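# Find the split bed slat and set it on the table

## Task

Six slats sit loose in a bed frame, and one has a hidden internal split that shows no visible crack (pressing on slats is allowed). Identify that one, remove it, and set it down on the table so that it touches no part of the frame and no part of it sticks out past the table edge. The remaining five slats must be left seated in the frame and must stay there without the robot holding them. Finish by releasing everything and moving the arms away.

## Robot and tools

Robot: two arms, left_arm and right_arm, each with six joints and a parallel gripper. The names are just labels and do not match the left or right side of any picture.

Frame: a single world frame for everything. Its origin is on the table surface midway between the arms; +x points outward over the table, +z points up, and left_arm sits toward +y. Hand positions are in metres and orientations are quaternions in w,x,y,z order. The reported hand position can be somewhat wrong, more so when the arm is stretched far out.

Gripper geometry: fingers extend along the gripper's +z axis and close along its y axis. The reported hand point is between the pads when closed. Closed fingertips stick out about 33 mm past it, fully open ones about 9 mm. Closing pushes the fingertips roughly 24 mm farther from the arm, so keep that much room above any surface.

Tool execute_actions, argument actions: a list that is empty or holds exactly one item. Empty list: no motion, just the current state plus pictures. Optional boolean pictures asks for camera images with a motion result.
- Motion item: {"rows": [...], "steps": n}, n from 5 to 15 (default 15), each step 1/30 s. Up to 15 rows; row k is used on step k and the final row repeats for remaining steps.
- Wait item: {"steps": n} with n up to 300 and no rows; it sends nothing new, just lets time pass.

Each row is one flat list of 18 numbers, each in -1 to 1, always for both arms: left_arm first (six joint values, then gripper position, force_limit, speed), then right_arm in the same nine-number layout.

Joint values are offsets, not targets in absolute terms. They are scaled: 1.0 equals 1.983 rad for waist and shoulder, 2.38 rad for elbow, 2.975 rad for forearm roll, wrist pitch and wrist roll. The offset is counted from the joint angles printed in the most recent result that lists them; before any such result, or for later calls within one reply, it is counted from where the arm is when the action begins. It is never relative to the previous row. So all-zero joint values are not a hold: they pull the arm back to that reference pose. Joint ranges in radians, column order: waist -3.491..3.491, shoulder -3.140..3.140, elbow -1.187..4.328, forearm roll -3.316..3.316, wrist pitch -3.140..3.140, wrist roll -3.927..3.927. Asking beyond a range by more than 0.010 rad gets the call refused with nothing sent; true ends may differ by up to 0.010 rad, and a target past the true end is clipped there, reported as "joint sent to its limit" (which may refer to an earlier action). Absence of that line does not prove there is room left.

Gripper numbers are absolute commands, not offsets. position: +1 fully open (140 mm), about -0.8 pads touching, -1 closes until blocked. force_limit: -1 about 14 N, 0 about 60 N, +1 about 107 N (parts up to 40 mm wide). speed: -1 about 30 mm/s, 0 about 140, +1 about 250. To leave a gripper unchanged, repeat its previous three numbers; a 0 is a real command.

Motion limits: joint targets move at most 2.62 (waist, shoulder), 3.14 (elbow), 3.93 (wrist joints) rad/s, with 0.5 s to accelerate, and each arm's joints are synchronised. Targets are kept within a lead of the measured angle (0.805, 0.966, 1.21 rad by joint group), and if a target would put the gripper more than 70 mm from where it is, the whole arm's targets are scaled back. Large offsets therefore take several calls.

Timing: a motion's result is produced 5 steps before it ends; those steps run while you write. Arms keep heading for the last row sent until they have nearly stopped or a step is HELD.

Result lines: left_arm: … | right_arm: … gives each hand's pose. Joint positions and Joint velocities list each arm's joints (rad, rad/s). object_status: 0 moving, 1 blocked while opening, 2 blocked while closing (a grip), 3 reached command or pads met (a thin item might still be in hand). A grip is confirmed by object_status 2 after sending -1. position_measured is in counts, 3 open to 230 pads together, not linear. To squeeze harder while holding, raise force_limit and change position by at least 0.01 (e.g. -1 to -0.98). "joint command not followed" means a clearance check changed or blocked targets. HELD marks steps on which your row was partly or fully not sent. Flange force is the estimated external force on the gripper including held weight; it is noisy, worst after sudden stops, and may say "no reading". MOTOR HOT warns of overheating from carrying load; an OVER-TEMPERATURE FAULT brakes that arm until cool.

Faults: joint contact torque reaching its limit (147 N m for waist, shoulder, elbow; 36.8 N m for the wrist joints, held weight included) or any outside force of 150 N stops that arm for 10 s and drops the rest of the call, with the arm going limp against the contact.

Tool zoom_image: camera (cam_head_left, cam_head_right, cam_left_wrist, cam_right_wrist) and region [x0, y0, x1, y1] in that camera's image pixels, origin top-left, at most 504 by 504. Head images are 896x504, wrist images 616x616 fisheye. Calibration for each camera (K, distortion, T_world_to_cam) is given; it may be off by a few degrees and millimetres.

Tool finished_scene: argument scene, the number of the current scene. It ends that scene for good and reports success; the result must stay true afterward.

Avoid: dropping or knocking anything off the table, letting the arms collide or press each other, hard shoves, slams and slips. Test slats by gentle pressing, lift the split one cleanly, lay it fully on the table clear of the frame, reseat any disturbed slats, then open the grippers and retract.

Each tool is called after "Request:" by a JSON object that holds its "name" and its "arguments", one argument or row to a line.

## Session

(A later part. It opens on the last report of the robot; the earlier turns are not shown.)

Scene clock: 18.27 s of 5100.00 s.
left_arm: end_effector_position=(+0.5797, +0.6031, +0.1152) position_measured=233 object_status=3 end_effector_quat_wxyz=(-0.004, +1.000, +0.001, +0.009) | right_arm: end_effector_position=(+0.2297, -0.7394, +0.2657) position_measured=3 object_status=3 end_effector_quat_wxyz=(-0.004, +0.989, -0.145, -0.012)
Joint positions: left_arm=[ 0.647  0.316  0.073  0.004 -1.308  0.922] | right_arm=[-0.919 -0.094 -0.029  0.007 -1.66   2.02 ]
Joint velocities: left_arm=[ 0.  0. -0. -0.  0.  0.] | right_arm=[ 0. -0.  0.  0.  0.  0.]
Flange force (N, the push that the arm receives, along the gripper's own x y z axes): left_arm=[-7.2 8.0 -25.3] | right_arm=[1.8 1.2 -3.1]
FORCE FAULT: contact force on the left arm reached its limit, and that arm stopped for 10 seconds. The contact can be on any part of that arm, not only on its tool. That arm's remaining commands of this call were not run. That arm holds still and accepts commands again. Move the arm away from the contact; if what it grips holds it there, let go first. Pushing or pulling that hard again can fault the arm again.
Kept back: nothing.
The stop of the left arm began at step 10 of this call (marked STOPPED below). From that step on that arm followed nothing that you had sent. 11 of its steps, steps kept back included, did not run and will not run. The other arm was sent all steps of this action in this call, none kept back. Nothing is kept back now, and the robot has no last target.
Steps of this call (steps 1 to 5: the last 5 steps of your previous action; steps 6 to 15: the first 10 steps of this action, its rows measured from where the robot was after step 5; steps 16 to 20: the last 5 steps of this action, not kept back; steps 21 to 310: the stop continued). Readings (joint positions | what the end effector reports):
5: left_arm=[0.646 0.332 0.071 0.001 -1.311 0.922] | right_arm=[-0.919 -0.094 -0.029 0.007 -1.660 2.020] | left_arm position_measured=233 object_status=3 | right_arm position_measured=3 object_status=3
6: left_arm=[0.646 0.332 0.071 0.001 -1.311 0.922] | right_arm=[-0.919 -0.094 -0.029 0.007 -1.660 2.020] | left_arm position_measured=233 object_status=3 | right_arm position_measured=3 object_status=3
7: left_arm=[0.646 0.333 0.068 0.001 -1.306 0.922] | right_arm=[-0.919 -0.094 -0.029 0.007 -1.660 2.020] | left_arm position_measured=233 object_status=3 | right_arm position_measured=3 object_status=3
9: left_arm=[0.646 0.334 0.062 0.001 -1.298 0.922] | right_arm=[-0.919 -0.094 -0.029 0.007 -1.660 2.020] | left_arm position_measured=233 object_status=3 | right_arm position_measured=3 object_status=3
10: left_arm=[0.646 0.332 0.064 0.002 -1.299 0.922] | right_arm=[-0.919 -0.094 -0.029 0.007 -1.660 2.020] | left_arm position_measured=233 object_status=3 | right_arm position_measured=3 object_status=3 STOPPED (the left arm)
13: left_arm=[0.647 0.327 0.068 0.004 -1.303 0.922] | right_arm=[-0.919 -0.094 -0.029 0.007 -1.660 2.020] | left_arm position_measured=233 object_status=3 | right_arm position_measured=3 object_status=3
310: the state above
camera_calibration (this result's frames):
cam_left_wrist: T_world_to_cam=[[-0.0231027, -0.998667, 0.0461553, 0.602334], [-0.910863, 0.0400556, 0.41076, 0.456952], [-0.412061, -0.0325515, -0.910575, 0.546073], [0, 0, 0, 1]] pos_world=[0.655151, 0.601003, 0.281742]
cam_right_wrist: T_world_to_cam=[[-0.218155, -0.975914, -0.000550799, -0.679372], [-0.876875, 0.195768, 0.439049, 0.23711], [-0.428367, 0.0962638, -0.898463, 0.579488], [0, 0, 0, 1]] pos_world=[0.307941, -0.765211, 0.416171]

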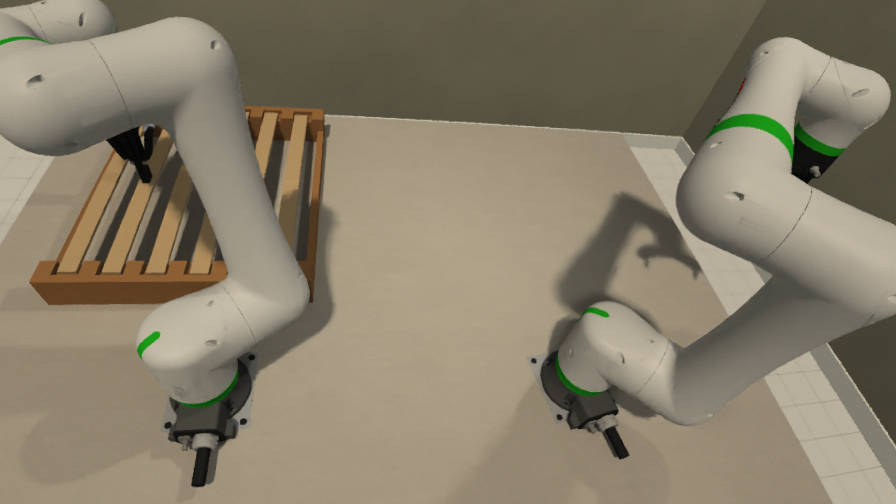

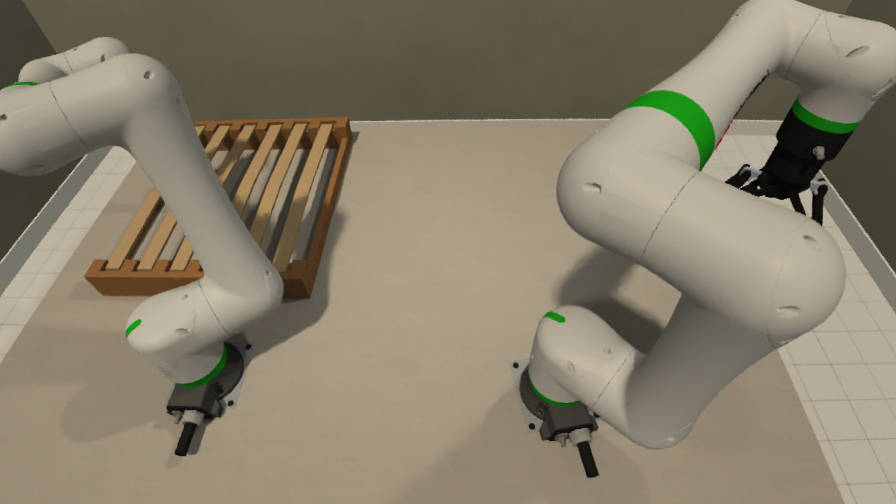

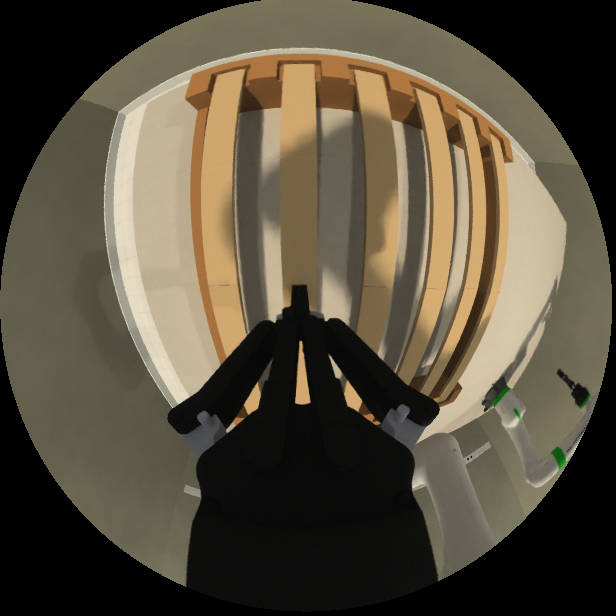

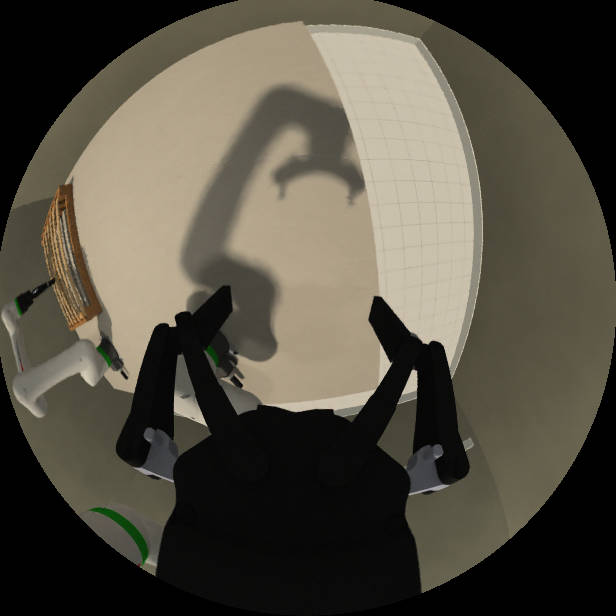

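Request:
{"name": "execute_actions", "arguments": {
  "actions": [
    {"rows":[[0,0,0.022,0,-0.024,0,-1,0,0,0,0,0,0,0,0,1,0,0],[0,0,0.022,0,-0.024,0,-1,0,0,0,0,0,0,0,0,1,0,0],[0,0,0.022,0,-0.024,0,-1,0,0,0,0,0,0,0,0,1,0,0],[0,0,0.022,0,-0.024,0,-1,0,0,0,0,0,0,0,0,1,0,0],[0.054,0.0643,0.0916,-0.001,-0.037,-0.036,0.03,0,0,0,0,0,0,0,0,1,0,0]]}
  ]
}}

Request:
{"name": "execute_actions", "arguments": {
  "actions": [
    {"steps":16}
  ],
  "pictures": true
}}

Scene clock: 18.83 s of 5100.00 s.
left_arm: end_effector_position=(+0.5888, +0.6507, +0.1414) position_measured=198 object_status=0 end_effector_quat_wxyz=(-0.003, +1.000, +0.000, +0.005) | right_arm: end_effector_position=(+0.2297, -0.7394, +0.2657) position_measured=3 object_status=3 end_effector_quat_wxyz=(-0.004, +0.989, -0.145, -0.012)
Joint positions: left_arm=[ 0.701  0.381  0.222  0.003 -1.4    0.867] | right_arm=[-0.919 -0.094 -0.029  0.007 -1.66   2.02 ]
Joint velocities: left_arm=[ 0.57   0.688  0.67  -0.041 -0.178 -0.556] | right_arm=[-0.003  0.     0.     0.     0.     0.   ]
Flange force (N, the push that the arm receives, along the gripper's own x y z axes): left_arm=[5.5 5.4 -10.7] | right_arm=[2.4 2.1 -2.7]
Steps of this call (steps 1 to 7: nothing new was sent; steps 8 to 17: the first 10 steps of this action). Readings (joint positions | what the end effector reports):
8: left_arm=[0.647 0.316 0.073 0.004 -1.309 0.922] | right_arm=[-0.919 -0.094 -0.029 0.007 -1.660 2.020] | left_arm position_measured=233 object_status=3 | right_arm position_measured=3 object_status=3
9: left_arm=[0.647 0.316 0.077 0.004 -1.314 0.922] | right_arm=[-0.919 -0.094 -0.029 0.007 -1.660 2.020] | left_arm position_measured=233 object_status=3 | right_arm position_measured=3 object_status=3
11: left_arm=[0.647 0.316 0.101 0.004 -1.347 0.922] | right_arm=[-0.919 -0.094 -0.029 0.007 -1.660 2.020] | left_arm position_measured=233 object_status=3 | right_arm position_measured=3 object_status=3
15: left_arm=[0.666 0.339 0.174 0.004 -1.387 0.902] | right_arm=[-0.919 -0.094 -0.029 0.007 -1.660 2.020] | left_arm position_measured=213 object_status=0 | right_arm position_measured=3 object_status=3
17: the state above

Scene clock: 19.37 s of 5100.00 s.
left_arm: end_effector_position=(+0.5873, +0.6917, +0.1335) position_measured=126 object_status=3 end_effector_quat_wxyz=(+0.001, +1.000, +0.000, +0.000) | right_arm: end_effector_position=(+0.2297, -0.7394, +0.2657) position_measured=3 object_status=3 end_effector_quat_wxyz=(-0.004, +0.989, -0.145, -0.012)
Joint positions: left_arm=[ 0.754  0.444  0.291  0.001 -1.419  0.815] | right_arm=[-0.919 -0.094 -0.029  0.007 -1.66   2.02 ]
Joint velocities: left_arm=[-0.    -0.001 -0.     0.     0.    -0.001] | right_arm=[ 0.002  0.     0.    -0.     0.     0.   ]
Flange force (N, the push that the arm receives, along the gripper's own x y z axes): left_arm=[3.2 -1.1 2.0] | right_arm=[5.2 3.4 -5.0]
Kept back: nothing.
Steps of this call (steps 1 to 5: the last 5 steps of your previous action; steps 6 to 16: the robot went on to your last target). Readings (joint positions | what the end effector reports):
1: left_arm=[0.719 0.403 0.244 0.002 -1.406 0.849] | right_arm=[-0.919 -0.094 -0.029 0.007 -1.660 2.020] | left_arm position_measured=191 object_status=0 | right_arm position_measured=3 object_status=3
2: left_arm=[0.734 0.420 0.263 0.002 -1.411 0.835] | right_arm=[-0.919 -0.094 -0.029 0.007 -1.660 2.020] | left_arm position_measured=183 object_status=0 | right_arm position_measured=3 object_status=3
4: left_arm=[0.750 0.440 0.285 0.001 -1.417 0.818] | right_arm=[-0.919 -0.094 -0.029 0.007 -1.660 2.020] | left_arm position_measured=168 object_status=0 | right_arm position_measured=3 object_status=3
8: left_arm=[0.753 0.443 0.290 0.001 -1.419 0.815] | right_arm=[-0.919 -0.094 -0.029 0.007 -1.660 2.020] | left_arm position_measured=138 object_status=0 | right_arm position_measured=3 object_status=3
16: the state above
camera_calibration (this result's frames):
cam_left_wrist: T_world_to_cam=[[-0.0231245, -0.998158, 0.0560797, 0.688451], [-0.90365, 0.0448643, 0.425915, 0.443183], [-0.427647, -0.0408273, -0.903023, 0.582637], [0, 0, 0, 1]] pos_world=[0.665565, 0.691088, 0.298768]
cam_right_wrist: T_world_to_cam=[[-0.218155, -0.975914, -0.000550733, -0.679372], [-0.876875, 0.195768, 0.43905, 0.23711], [-0.428367, 0.0962639, -0.898463, 0.579488], [0, 0, 0, 1]] pos_world=[0.307941, -0.765211, 0.416171]

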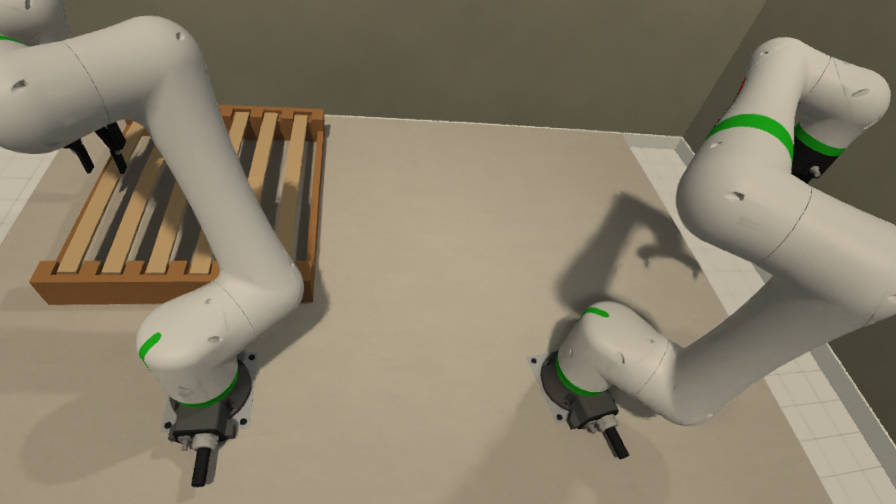

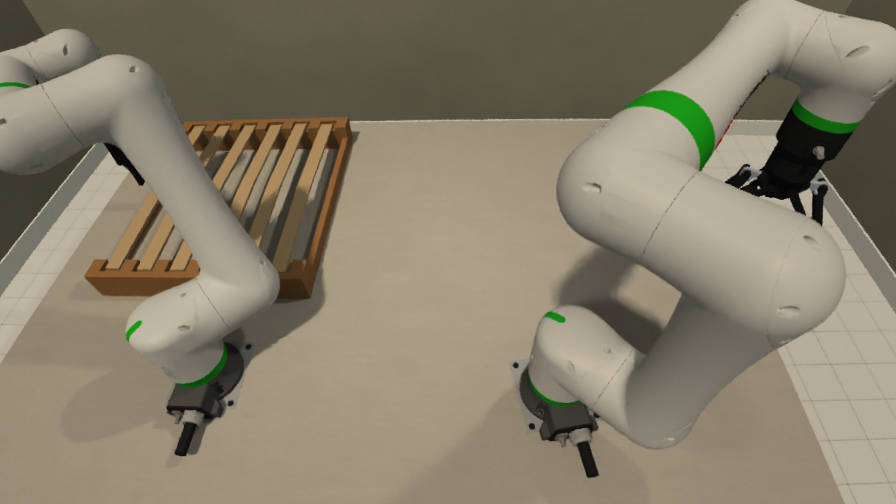

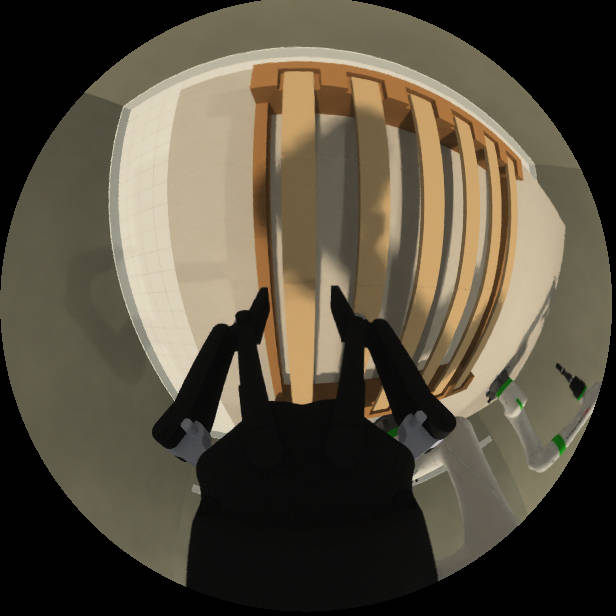

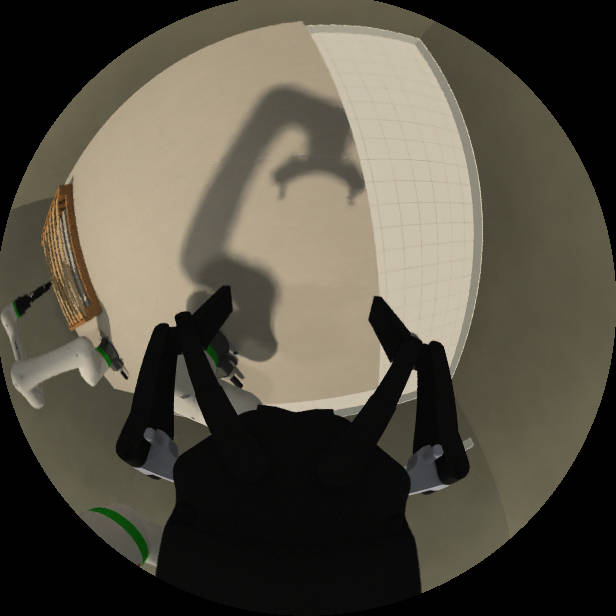

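Request:
{"name": "execute_actions", "arguments": {
  "actions": [
    {"rows":[[0,0.0093,-0.0267,0,0.0277,0,-0.05,0,0,0,0,0,0,0,0,1,0,0]],"steps":12}
  ]
}}

Request:
{"name": "execute_actions", "arguments": {
  "actions": [
    {"rows":[[0,0,0,0,0,0,-1,0,0,0,0,0,0,0,0,1,0,0]]}
  ]
}}

Request:
{"name": "execute_actions", "arguments": {
  "actions": [
    {"rows":[[0,-0.004,0.012,0,-0.012,0,-1,0,0,0,0,0,0,0,0,1,0,0],[0,-0.004,0.012,0,-0.012,0,-1,0,0,0,0,0,0,0,0,1,0,0],[0,-0.004,0.012,0,-0.012,0,-1,0,0,0,0,0,0,0,0,1,0,0],[0,-0.014,0.049,0,-0.0485,0,-1,0,0,0,0,0,0,0,0,1,0,0]]}
  ]
}}

Request:
{"name": "execute_actions", "arguments": {
  "actions": [
    {"steps":8}
  ],
  "pictures": true
}}

Scene clock: 19.87 s of 5100.00 s.
left_arm: end_effector_position=(+0.5872, +0.6918, +0.0970) position_measured=135 object_status=0 end_effector_quat_wxyz=(+0.001, +1.000, +0.000, +0.000) | right_arm: end_effector_position=(+0.2297, -0.7394, +0.2657) position_measured=3 object_status=3 end_effector_quat_wxyz=(-0.004, +0.989, -0.145, -0.012)
Joint positions: left_arm=[ 0.754  0.462  0.23   0.001 -1.34   0.815] | right_arm=[-0.919 -0.094 -0.029  0.007 -1.66   2.02 ]
Joint velocities: left_arm=[ 0.     0.024 -0.086 -0.001  0.117 -0.   ] | right_arm=[ 0.001 -0.    -0.     0.001 -0.    -0.   ]
Flange force (N, the push that the arm receives, along the gripper's own x y z axes): left_arm=[3.9 -2.4 20.5] | right_arm=[3.1 4.3 -3.8]
Steps of this call (steps 1 to 8: the robot went on to your last target; steps 9 to 15: the first 7 steps of this action). Readings (joint positions | what the end effector reports):
9: left_arm=[0.754 0.444 0.291 0.001 -1.419 0.815] | right_arm=[-0.919 -0.094 -0.029 0.007 -1.660 2.020] | left_arm position_measured=126 object_status=0 | right_arm position_measured=3 object_status=3
10: left_arm=[0.754 0.445 0.287 0.001 -1.414 0.815] | right_arm=[-0.919 -0.094 -0.029 0.007 -1.660 2.020] | left_arm position_measured=130 object_status=0 | right_arm position_measured=3 object_status=3
12: left_arm=[0.754 0.452 0.260 0.001 -1.379 0.815] | right_arm=[-0.919 -0.094 -0.029 0.007 -1.660 2.020] | left_arm position_measured=135 object_status=0 | right_arm position_measured=3 object_status=3
15: the state above

Scene clock: 20.37 s of 5100.00 s.
left_arm: end_effector_position=(+0.5873, +0.6919, +0.0957) position_measured=177 object_status=0 end_effector_quat_wxyz=(+0.000, +1.000, +0.000, +0.000) | right_arm: end_effector_position=(+0.2297, -0.7394, +0.2657) position_measured=3 object_status=3 end_effector_quat_wxyz=(-0.004, +0.989, -0.145, -0.012)
Joint positions: left_arm=[ 0.754  0.462  0.227  0.001 -1.336  0.815] | right_arm=[-0.919 -0.094 -0.029  0.007 -1.66   2.02 ]
Joint velocities: left_arm=[-0.    -0.001  0.    -0.    -0.    -0.   ] | right_arm=[ 0.001  0.     0.    -0.001  0.    -0.   ]
Flange force (N, the push that the arm receives, along the gripper's own x y z axes): left_arm=[1.7 -1.7 2.1] | right_arm=[5.3 -0.3 -4.1]
Steps of this call (steps 1 to 5: the last 5 steps of your previous action; steps 6 to 15: the first 10 steps of this action, its rows measured from where the robot was after step 5). Readings (joint positions | what the end effector reports):
5: left_arm=[0.754 0.462 0.227 0.001 -1.336 0.815] | right_arm=[-0.919 -0.094 -0.029 0.007 -1.660 2.020] | left_arm position_measured=135 object_status=0 | right_arm position_measured=3 object_status=3
6: left_arm=[0.754 0.462 0.227 0.001 -1.336 0.815] | right_arm=[-0.919 -0.094 -0.029 0.007 -1.660 2.020] | left_arm position_measured=135 object_status=0 | right_arm position_measured=3 object_status=3
7: left_arm=[0.754 0.462 0.227 0.001 -1.336 0.815] | right_arm=[-0.919 -0.094 -0.029 0.007 -1.660 2.020] | left_arm position_measured=140 object_status=0 | right_arm position_measured=3 object_status=3
9: left_arm=[0.754 0.462 0.227 0.001 -1.336 0.815] | right_arm=[-0.919 -0.094 -0.029 0.007 -1.660 2.020] | left_arm position_measured=155 object_status=0 | right_arm position_measured=3 object_status=3
13: left_arm=[0.754 0.462 0.227 0.001 -1.336 0.815] | right_arm=[-0.919 -0.094 -0.029 0.007 -1.660 2.020] | left_arm position_measured=177 object_status=0 | right_arm position_measured=3 object_status=3
15: the state above

Scene clock: 20.87 s of 5100.00 s.
left_arm: end_effector_position=(+0.5874, +0.6920, +0.1589) position_measured=177 object_status=2 end_effector_quat_wxyz=(+0.000, +1.000, +0.000, +0.001) | right_arm: end_effector_position=(+0.2297, -0.7394, +0.2657) position_measured=3 object_status=3 end_effector_quat_wxyz=(-0.004, +0.989, -0.145, -0.012)
Joint positions: left_arm=[ 0.754  0.435  0.338  0.001 -1.473  0.815] | right_arm=[-0.919 -0.094 -0.029  0.007 -1.66   2.02 ]
Joint velocities: left_arm=[ 0.001 -0.038  0.177 -0.    -0.219 -0.   ] | right_arm=[-0.003 -0.     0.    -0.    -0.     0.   ]
Flange force (N, the push that the arm receives, along the gripper's own x y z axes): left_arm=[-9.8 5.6 -10.6] | right_arm=[0.3 -0.2 -1.0]
Steps of this call (steps 1 to 5: the last 5 steps of your previous action; steps 6 to 15: the first 10 steps of this action, its rows measured from where the robot was after step 5). Readings (joint positions | what the end effector reports):
5: left_arm=[0.754 0.462 0.227 0.001 -1.336 0.815] | right_arm=[-0.919 -0.094 -0.029 0.007 -1.660 2.020] | left_arm position_measured=177 object_status=2 | right_arm position_measured=3 object_status=3
6: left_arm=[0.754 0.462 0.227 0.001 -1.336 0.815] | right_arm=[-0.919 -0.094 -0.029 0.007 -1.660 2.020] | left_arm position_measured=177 object_status=2 | right_arm position_measured=3 object_status=3
7: left_arm=[0.754 0.461 0.231 0.001 -1.341 0.815] | right_arm=[-0.919 -0.094 -0.029 0.007 -1.660 2.020] | left_arm position_measured=177 object_status=2 | right_arm position_measured=3 object_status=3
9: left_arm=[0.754 0.456 0.249 0.001 -1.363 0.815] | right_arm=[-0.919 -0.094 -0.029 0.007 -1.660 2.020] | left_arm position_measured=177 object_status=2 | right_arm position_measured=3 object_status=3
13: left_arm=[0.754 0.440 0.316 0.001 -1.446 0.815] | right_arm=[-0.919 -0.094 -0.029 0.007 -1.660 2.020] | left_arm position_measured=177 object_status=2 | right_arm position_measured=3 object_status=3
15: the state above

Scene clock: 21.13 s of 5100.00 s.
left_arm: end_effector_position=(+0.5872, +0.6917, +0.1618) position_measured=177 object_status=2 end_effector_quat_wxyz=(+0.000, +1.000, +0.000, +0.000) | right_arm: end_effector_position=(+0.2297, -0.7394, +0.2657) position_measured=3 object_status=3 end_effector_quat_wxyz=(-0.004, +0.989, -0.145, -0.012)
Joint positions: left_arm=[ 0.754  0.434  0.344  0.001 -1.48   0.815] | right_arm=[-0.919 -0.094 -0.029  0.007 -1.66   2.02 ]
Joint velocities: left_arm=[-0.001  0.     0.001 -0.001 -0.001  0.   ] | right_arm=[ 0.    -0.001  0.    -0.001  0.     0.   ]
Flange force (N, the push that the arm receives, along the gripper's own x y z axes): left_arm=[1.4 1.0 4.7] | right_arm=[1.8 1.7 -3.4]
Kept back: nothing.
Steps of this call (steps 1 to 5: the last 5 steps of your previous action; steps 6 to 8: the robot went on to your last target). Readings (joint positions | what the end effector reports):
1: left_arm=[0.754 0.434 0.342 0.001 -1.478 0.815] | right_arm=[-0.919 -0.094 -0.029 0.007 -1.660 2.020] | left_arm position_measured=177 object_status=2 | right_arm position_measured=3 object_status=3
2: left_arm=[0.754 0.434 0.343 0.001 -1.479 0.815] | right_arm=[-0.919 -0.094 -0.029 0.007 -1.660 2.020] | left_arm position_measured=177 object_status=2 | right_arm position_measured=3 object_status=3
4: left_arm=[0.754 0.434 0.344 0.001 -1.480 0.815] | right_arm=[-0.919 -0.094 -0.029 0.007 -1.660 2.020] | left_arm position_measured=177 object_status=2 | right_arm position_measured=3 object_status=3
8: the state above
camera_calibration (this result's frames):
cam_left_wrist: T_world_to_cam=[[-0.0232463, -0.998187, 0.0555273, 0.687101], [-0.903741, 0.0447297, 0.425737, 0.431246], [-0.427449, -0.0402855, -0.903142, 0.60764], [0, 0, 0, 1]] pos_world=[0.665442, 0.691044, 0.327034]
cam_right_wrist: T_world_to_cam=[[-0.218155, -0.975914, -0.000550705, -0.679372], [-0.876875, 0.195768, 0.43905, 0.23711], [-0.428367, 0.0962639, -0.898463, 0.579488], [0, 0, 0, 1]] pos_world=[0.307941, -0.765211, 0.416171]

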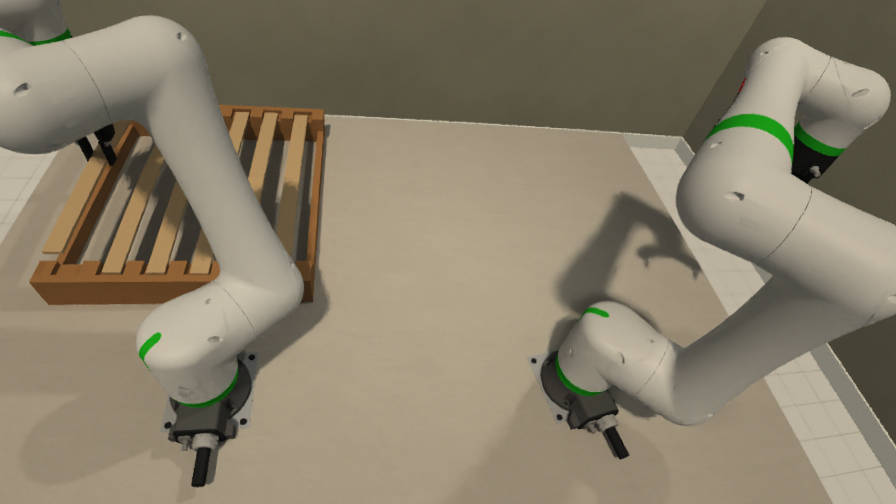

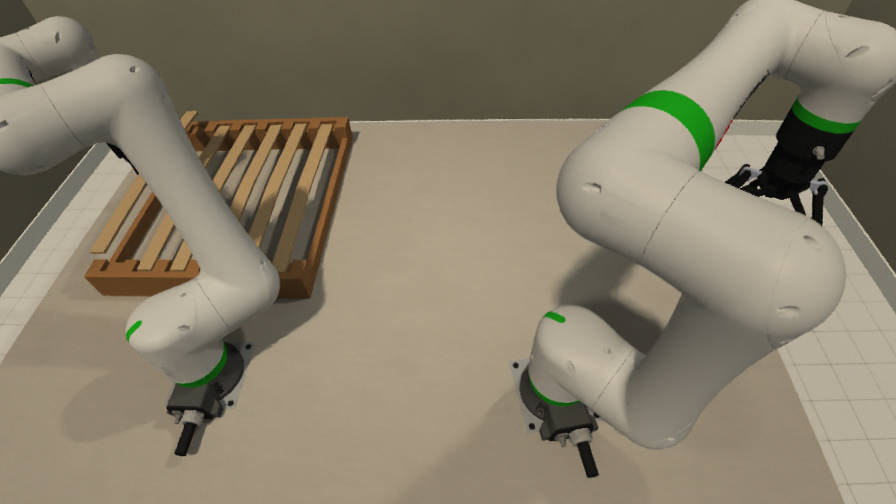

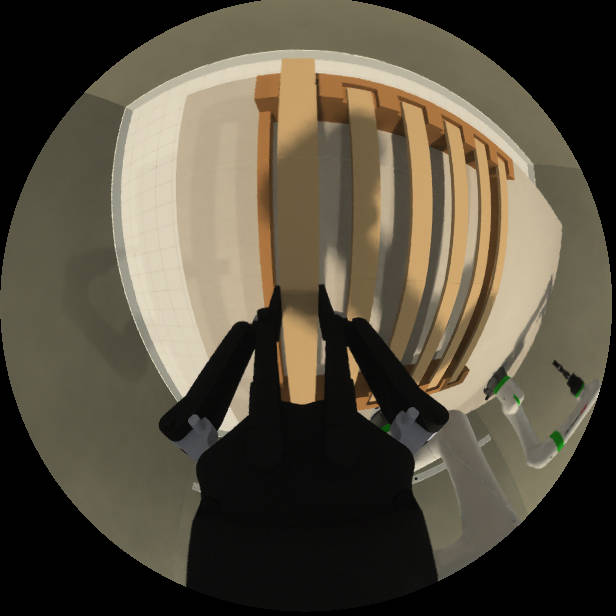

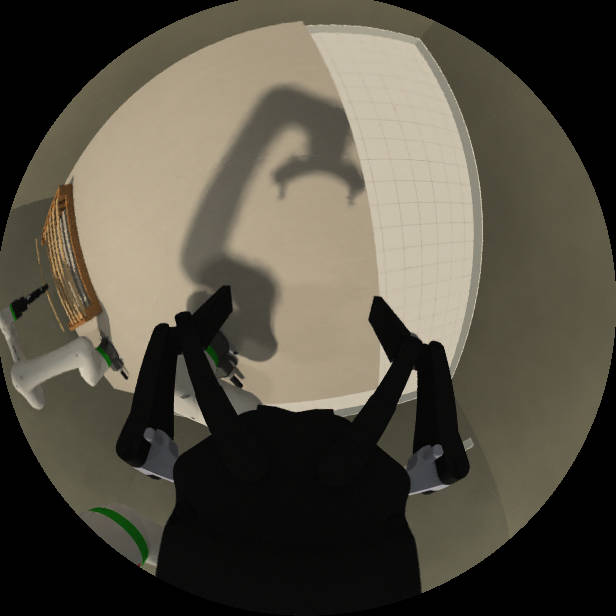

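Request:
{"name": "execute_actions", "arguments": {
  "actions": [
    {"rows":[[0.16,0,0,0,0,-0.1066,-1,0,0,0,0,0,0,0,0,1,0,0]]}
  ]
}}

Request:
{"name": "execute_actions", "arguments": {
  "actions": [
    {"steps":15}
  ]
}}

Request:
{"name": "execute_actions", "arguments": {
  "actions": [
    {"rows":[[0,0.03,-0.0757,0,0.0803,0,-1,0,0,0,0,0,0,0,0,1,0,0]]}
  ]
}}

Request:
{"name": "execute_actions", "arguments": {
  "actions": [
    {"rows":[[0,0.0035,-0.0052,0,0.0065,0,-1,0,0,0,0,0,0,0,0,1,0,0]]}
  ],
  "pictures": true
}}

Scene clock: 21.77 s of 5100.00 s.
left_arm: end_effector_position=(+0.5284, +0.7733, +0.1619) position_measured=177 object_status=2 end_effector_quat_wxyz=(+0.000, +1.000, +0.000, +0.000) | right_arm: end_effector_position=(+0.2297, -0.7394, +0.2657) position_measured=3 object_status=3 end_effector_quat_wxyz=(-0.004, +0.989, -0.145, -0.012)
Joint positions: left_arm=[ 0.917  0.434  0.344  0.001 -1.481  0.651] | right_arm=[-0.919 -0.094 -0.029  0.007 -1.66   2.02 ]
Joint velocities: left_arm=[ 0.657 -0.001  0.    -0.     0.    -0.655] | right_arm=[-0.001 -0.001  0.     0.001  0.     0.   ]
Flange force (N, the push that the arm receives, along the gripper's own x y z axes): left_arm=[3.6 -2.4 3.4] | right_arm=[2.6 -0.3 -1.1]
Steps of this call (steps 1 to 9: the robot went on to your last target; steps 10 to 19: the first 10 steps of this action). Readings (joint positions | what the end effector reports):
10: left_arm=[0.754 0.434 0.344 0.001 -1.480 0.815] | right_arm=[-0.919 -0.094 -0.029 0.007 -1.660 2.020] | left_arm position_measured=177 object_status=2 | right_arm position_measured=3 object_status=3
11: left_arm=[0.757 0.434 0.344 0.001 -1.481 0.811] | right_arm=[-0.919 -0.094 -0.029 0.007 -1.660 2.020] | left_arm position_measured=177 object_status=2 | right_arm position_measured=3 object_status=3
13: left_arm=[0.781 0.434 0.344 0.001 -1.481 0.787] | right_arm=[-0.919 -0.094 -0.029 0.007 -1.660 2.020] | left_arm position_measured=177 object_status=2 | right_arm position_measured=3 object_status=3
17: left_arm=[0.873 0.434 0.344 0.001 -1.481 0.696] | right_arm=[-0.919 -0.094 -0.029 0.007 -1.660 2.020] | left_arm position_measured=177 object_status=2 | right_arm position_measured=3 object_status=3
19: the state above

Scene clock: 22.27 s of 5100.00 s.
left_arm: end_effector_position=(+0.4619, +0.8401, +0.1618) position_measured=177 object_status=2 end_effector_quat_wxyz=(+0.000, +1.000, +0.000, +0.000) | right_arm: end_effector_position=(+0.2297, -0.7394, +0.2657) position_measured=3 object_status=3 end_effector_quat_wxyz=(-0.004, +0.989, -0.145, -0.012)
Joint positions: left_arm=[ 1.071  0.434  0.344  0.001 -1.481  0.498] | right_arm=[-0.919 -0.094 -0.029  0.007 -1.66   2.02 ]
Joint velocities: left_arm=[ 0.001  0.002  0.001 -0.    -0.    -0.001] | right_arm=[ 0.  0. -0. -0. -0. -0.]
Flange force (N, the push that the arm receives, along the gripper's own x y z axes): left_arm=[4.2 -2.2 3.0] | right_arm=[5.4 -0.4 -3.3]
Kept back: nothing.
Steps of this call (steps 1 to 5: the last 5 steps of your previous action; steps 6 to 15: the robot went on to your last target). Readings (joint positions | what the end effector reports):
1: left_arm=[0.940 0.434 0.344 0.001 -1.481 0.629] | right_arm=[-0.919 -0.094 -0.029 0.007 -1.660 2.020] | left_arm position_measured=177 object_status=2 | right_arm position_measured=3 object_status=3
2: left_arm=[0.962 0.434 0.344 0.001 -1.481 0.607] | right_arm=[-0.919 -0.094 -0.029 0.007 -1.660 2.020] | left_arm position_measured=177 object_status=2 | right_arm position_measured=3 object_status=3
4: left_arm=[1.006 0.434 0.344 0.001 -1.481 0.562] | right_arm=[-0.919 -0.094 -0.029 0.007 -1.660 2.020] | left_arm position_measured=177 object_status=2 | right_arm position_measured=3 object_status=3
8: left_arm=[1.065 0.434 0.344 0.001 -1.481 0.504] | right_arm=[-0.919 -0.094 -0.029 0.007 -1.660 2.020] | left_arm position_measured=177 object_status=2 | right_arm position_measured=3 object_status=3
15: the state above

Scene clock: 22.60 s of 5100.00 s.
left_arm: end_effector_position=(+0.4624, +0.8411, +0.0621) position_measured=177 object_status=2 end_effector_quat_wxyz=(+0.001, +1.000, +0.000, +0.000) | right_arm: end_effector_position=(+0.2297, -0.7394, +0.2657) position_measured=3 object_status=3 end_effector_quat_wxyz=(-0.004, +0.989, -0.145, -0.012)
Joint positions: left_arm=[ 1.071  0.488  0.183  0.001 -1.268  0.498] | right_arm=[-0.919 -0.094 -0.029  0.007 -1.66   2.02 ]
Joint velocities: left_arm=[ 0.     0.129 -0.39   0.     0.515  0.   ] | right_arm=[ 0.     0.    -0.     0.001 -0.     0.   ]
Flange force (N, the push that the arm receives, along the gripper's own x y z axes): left_arm=[1.1 -2.5 29.0] | right_arm=[5.0 5.8 -4.9]
Steps of this call (steps 1 to 10: the first 10 steps of this action). Readings (joint positions | what the end effector reports):
1: left_arm=[1.071 0.434 0.344 0.001 -1.480 0.498] | right_arm=[-0.919 -0.094 -0.029 0.007 -1.660 2.020] | left_arm position_measured=177 object_status=2 | right_arm position_measured=3 object_status=3
2: left_arm=[1.071 0.435 0.340 0.001 -1.475 0.498] | right_arm=[-0.919 -0.094 -0.029 0.007 -1.660 2.020] | left_arm position_measured=177 object_status=2 | right_arm position_measured=3 object_status=3
4: left_arm=[1.071 0.444 0.313 0.001 -1.439 0.498] | right_arm=[-0.919 -0.094 -0.029 0.007 -1.660 2.020] | left_arm position_measured=177 object_status=2 | right_arm position_measured=3 object_status=3
8: left_arm=[1.071 0.476 0.218 0.001 -1.314 0.498] | right_arm=[-0.919 -0.094 -0.029 0.007 -1.660 2.020] | left_arm position_measured=177 object_status=2 | right_arm position_measured=3 object_status=3
10: the state above

Scene clock: 23.10 s of 5100.00 s.
left_arm: end_effector_position=(+0.4618, +0.8401, +0.0416) position_measured=177 object_status=2 end_effector_quat_wxyz=(+0.000, +1.000, +0.000, +0.000) | right_arm: end_effector_position=(+0.2297, -0.7394, +0.2657) position_measured=3 object_status=3 end_effector_quat_wxyz=(-0.004, +0.989, -0.145, -0.012)
Joint positions: left_arm=[ 1.071  0.5    0.152  0.001 -1.223  0.498] | right_arm=[-0.919 -0.094 -0.029  0.007 -1.66   2.02 ]
Joint velocities: left_arm=[-0.     0.001 -0.002  0.     0.002 -0.   ] | right_arm=[ 0.001  0.     0.    -0.     0.     0.   ]
Flange force (N, the push that the arm receives, along the gripper's own x y z axes): left_arm=[0.4 2.3 5.7] | right_arm=[1.1 4.0 -1.6]
Steps of this call (steps 1 to 5: the last 5 steps of your previous action; steps 6 to 15: the first 10 steps of this action, its rows measured from where the robot was after step 5). Readings (joint positions | what the end effector reports):
5: left_arm=[1.071 0.493 0.164 0.001 -1.242 0.498] | right_arm=[-0.919 -0.094 -0.029 0.007 -1.660 2.020] | left_arm position_measured=177 object_status=2 | right_arm position_measured=3 object_status=3
6: left_arm=[1.071 0.494 0.164 0.001 -1.242 0.498] | right_arm=[-0.919 -0.094 -0.029 0.007 -1.660 2.020] | left_arm position_measured=177 object_status=2 | right_arm position_measured=3 object_status=3
7: left_arm=[1.071 0.495 0.161 0.001 -1.237 0.498] | right_arm=[-0.919 -0.094 -0.029 0.007 -1.660 2.020] | left_arm position_measured=177 object_status=2 | right_arm position_measured=3 object_status=3
9: left_arm=[1.071 0.499 0.154 0.001 -1.227 0.498] | right_arm=[-0.919 -0.094 -0.029 0.007 -1.660 2.020] | left_arm position_measured=177 object_status=2 | right_arm position_measured=3 object_status=3
13: left_arm=[1.071 0.500 0.152 0.001 -1.223 0.498] | right_arm=[-0.919 -0.094 -0.029 0.007 -1.660 2.020] | left_arm position_measured=177 object_status=2 | right_arm position_measured=3 object_status=3
15: the state above
camera_calibration (this result's frames):
cam_left_wrist: T_world_to_cam=[[-0.0228234, -0.998195, 0.0555517, 0.838777], [-0.903758, 0.0443574, 0.425739, 0.362827], [-0.427434, -0.0404886, -0.903139, 0.45166], [0, 0, 0, 1]] pos_world=[0.540107, 0.839456, 0.206847]
cam_right_wrist: T_world_to_cam=[[-0.218155, -0.975914, -0.000550864, -0.679372], [-0.876875, 0.195768, 0.43905, 0.23711], [-0.428367, 0.0962641, -0.898463, 0.579488], [0, 0, 0, 1]] pos_world=[0.307941, -0.765211, 0.416171]

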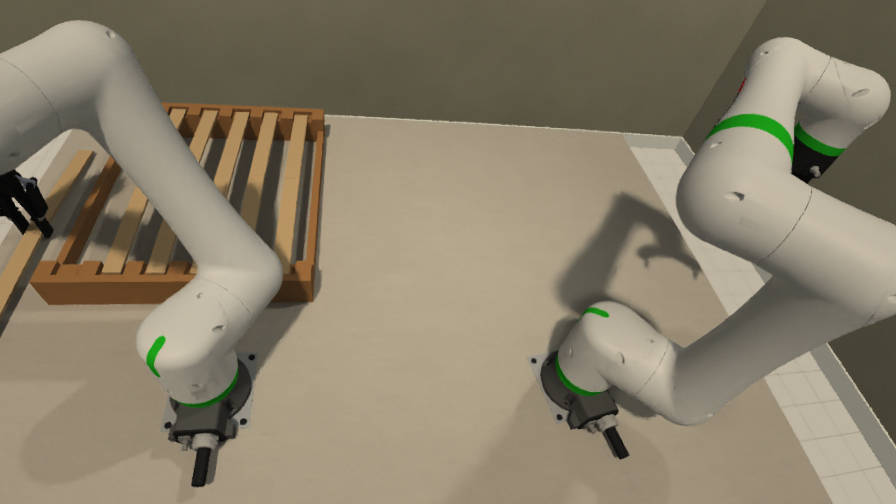

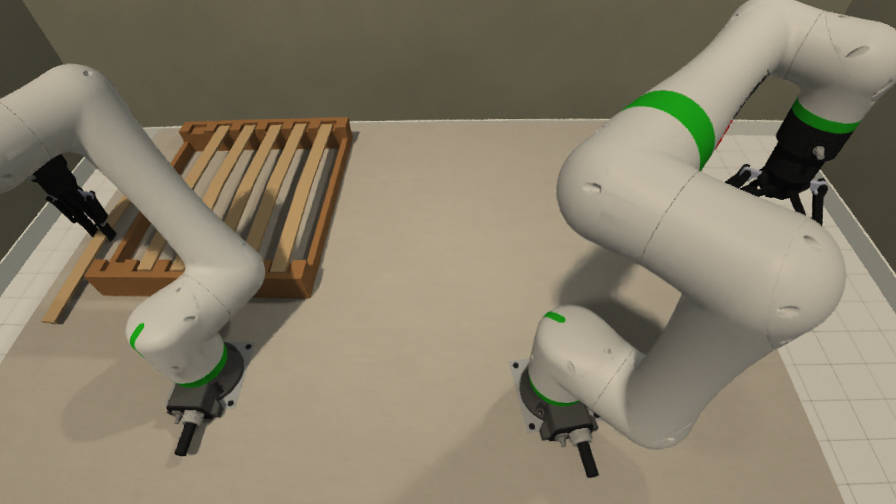

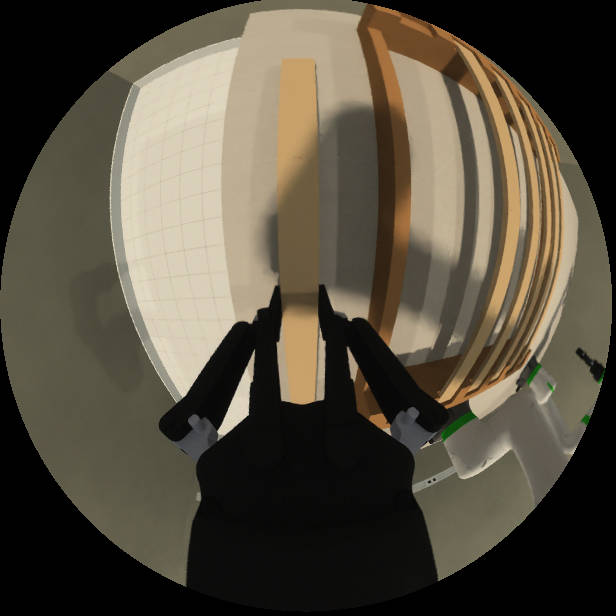

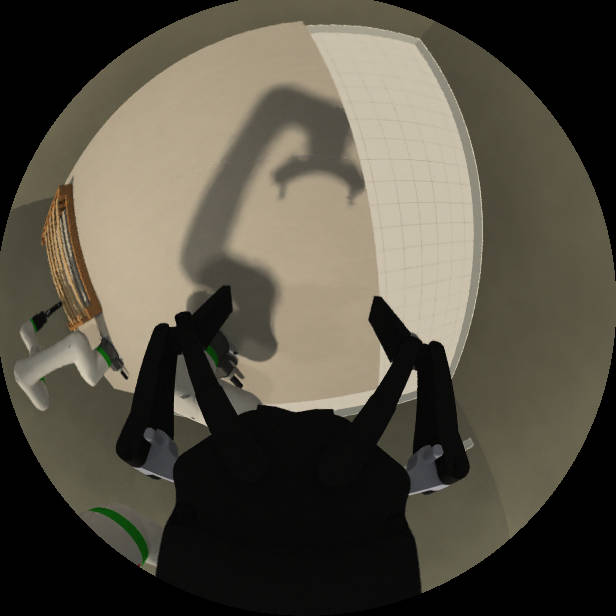

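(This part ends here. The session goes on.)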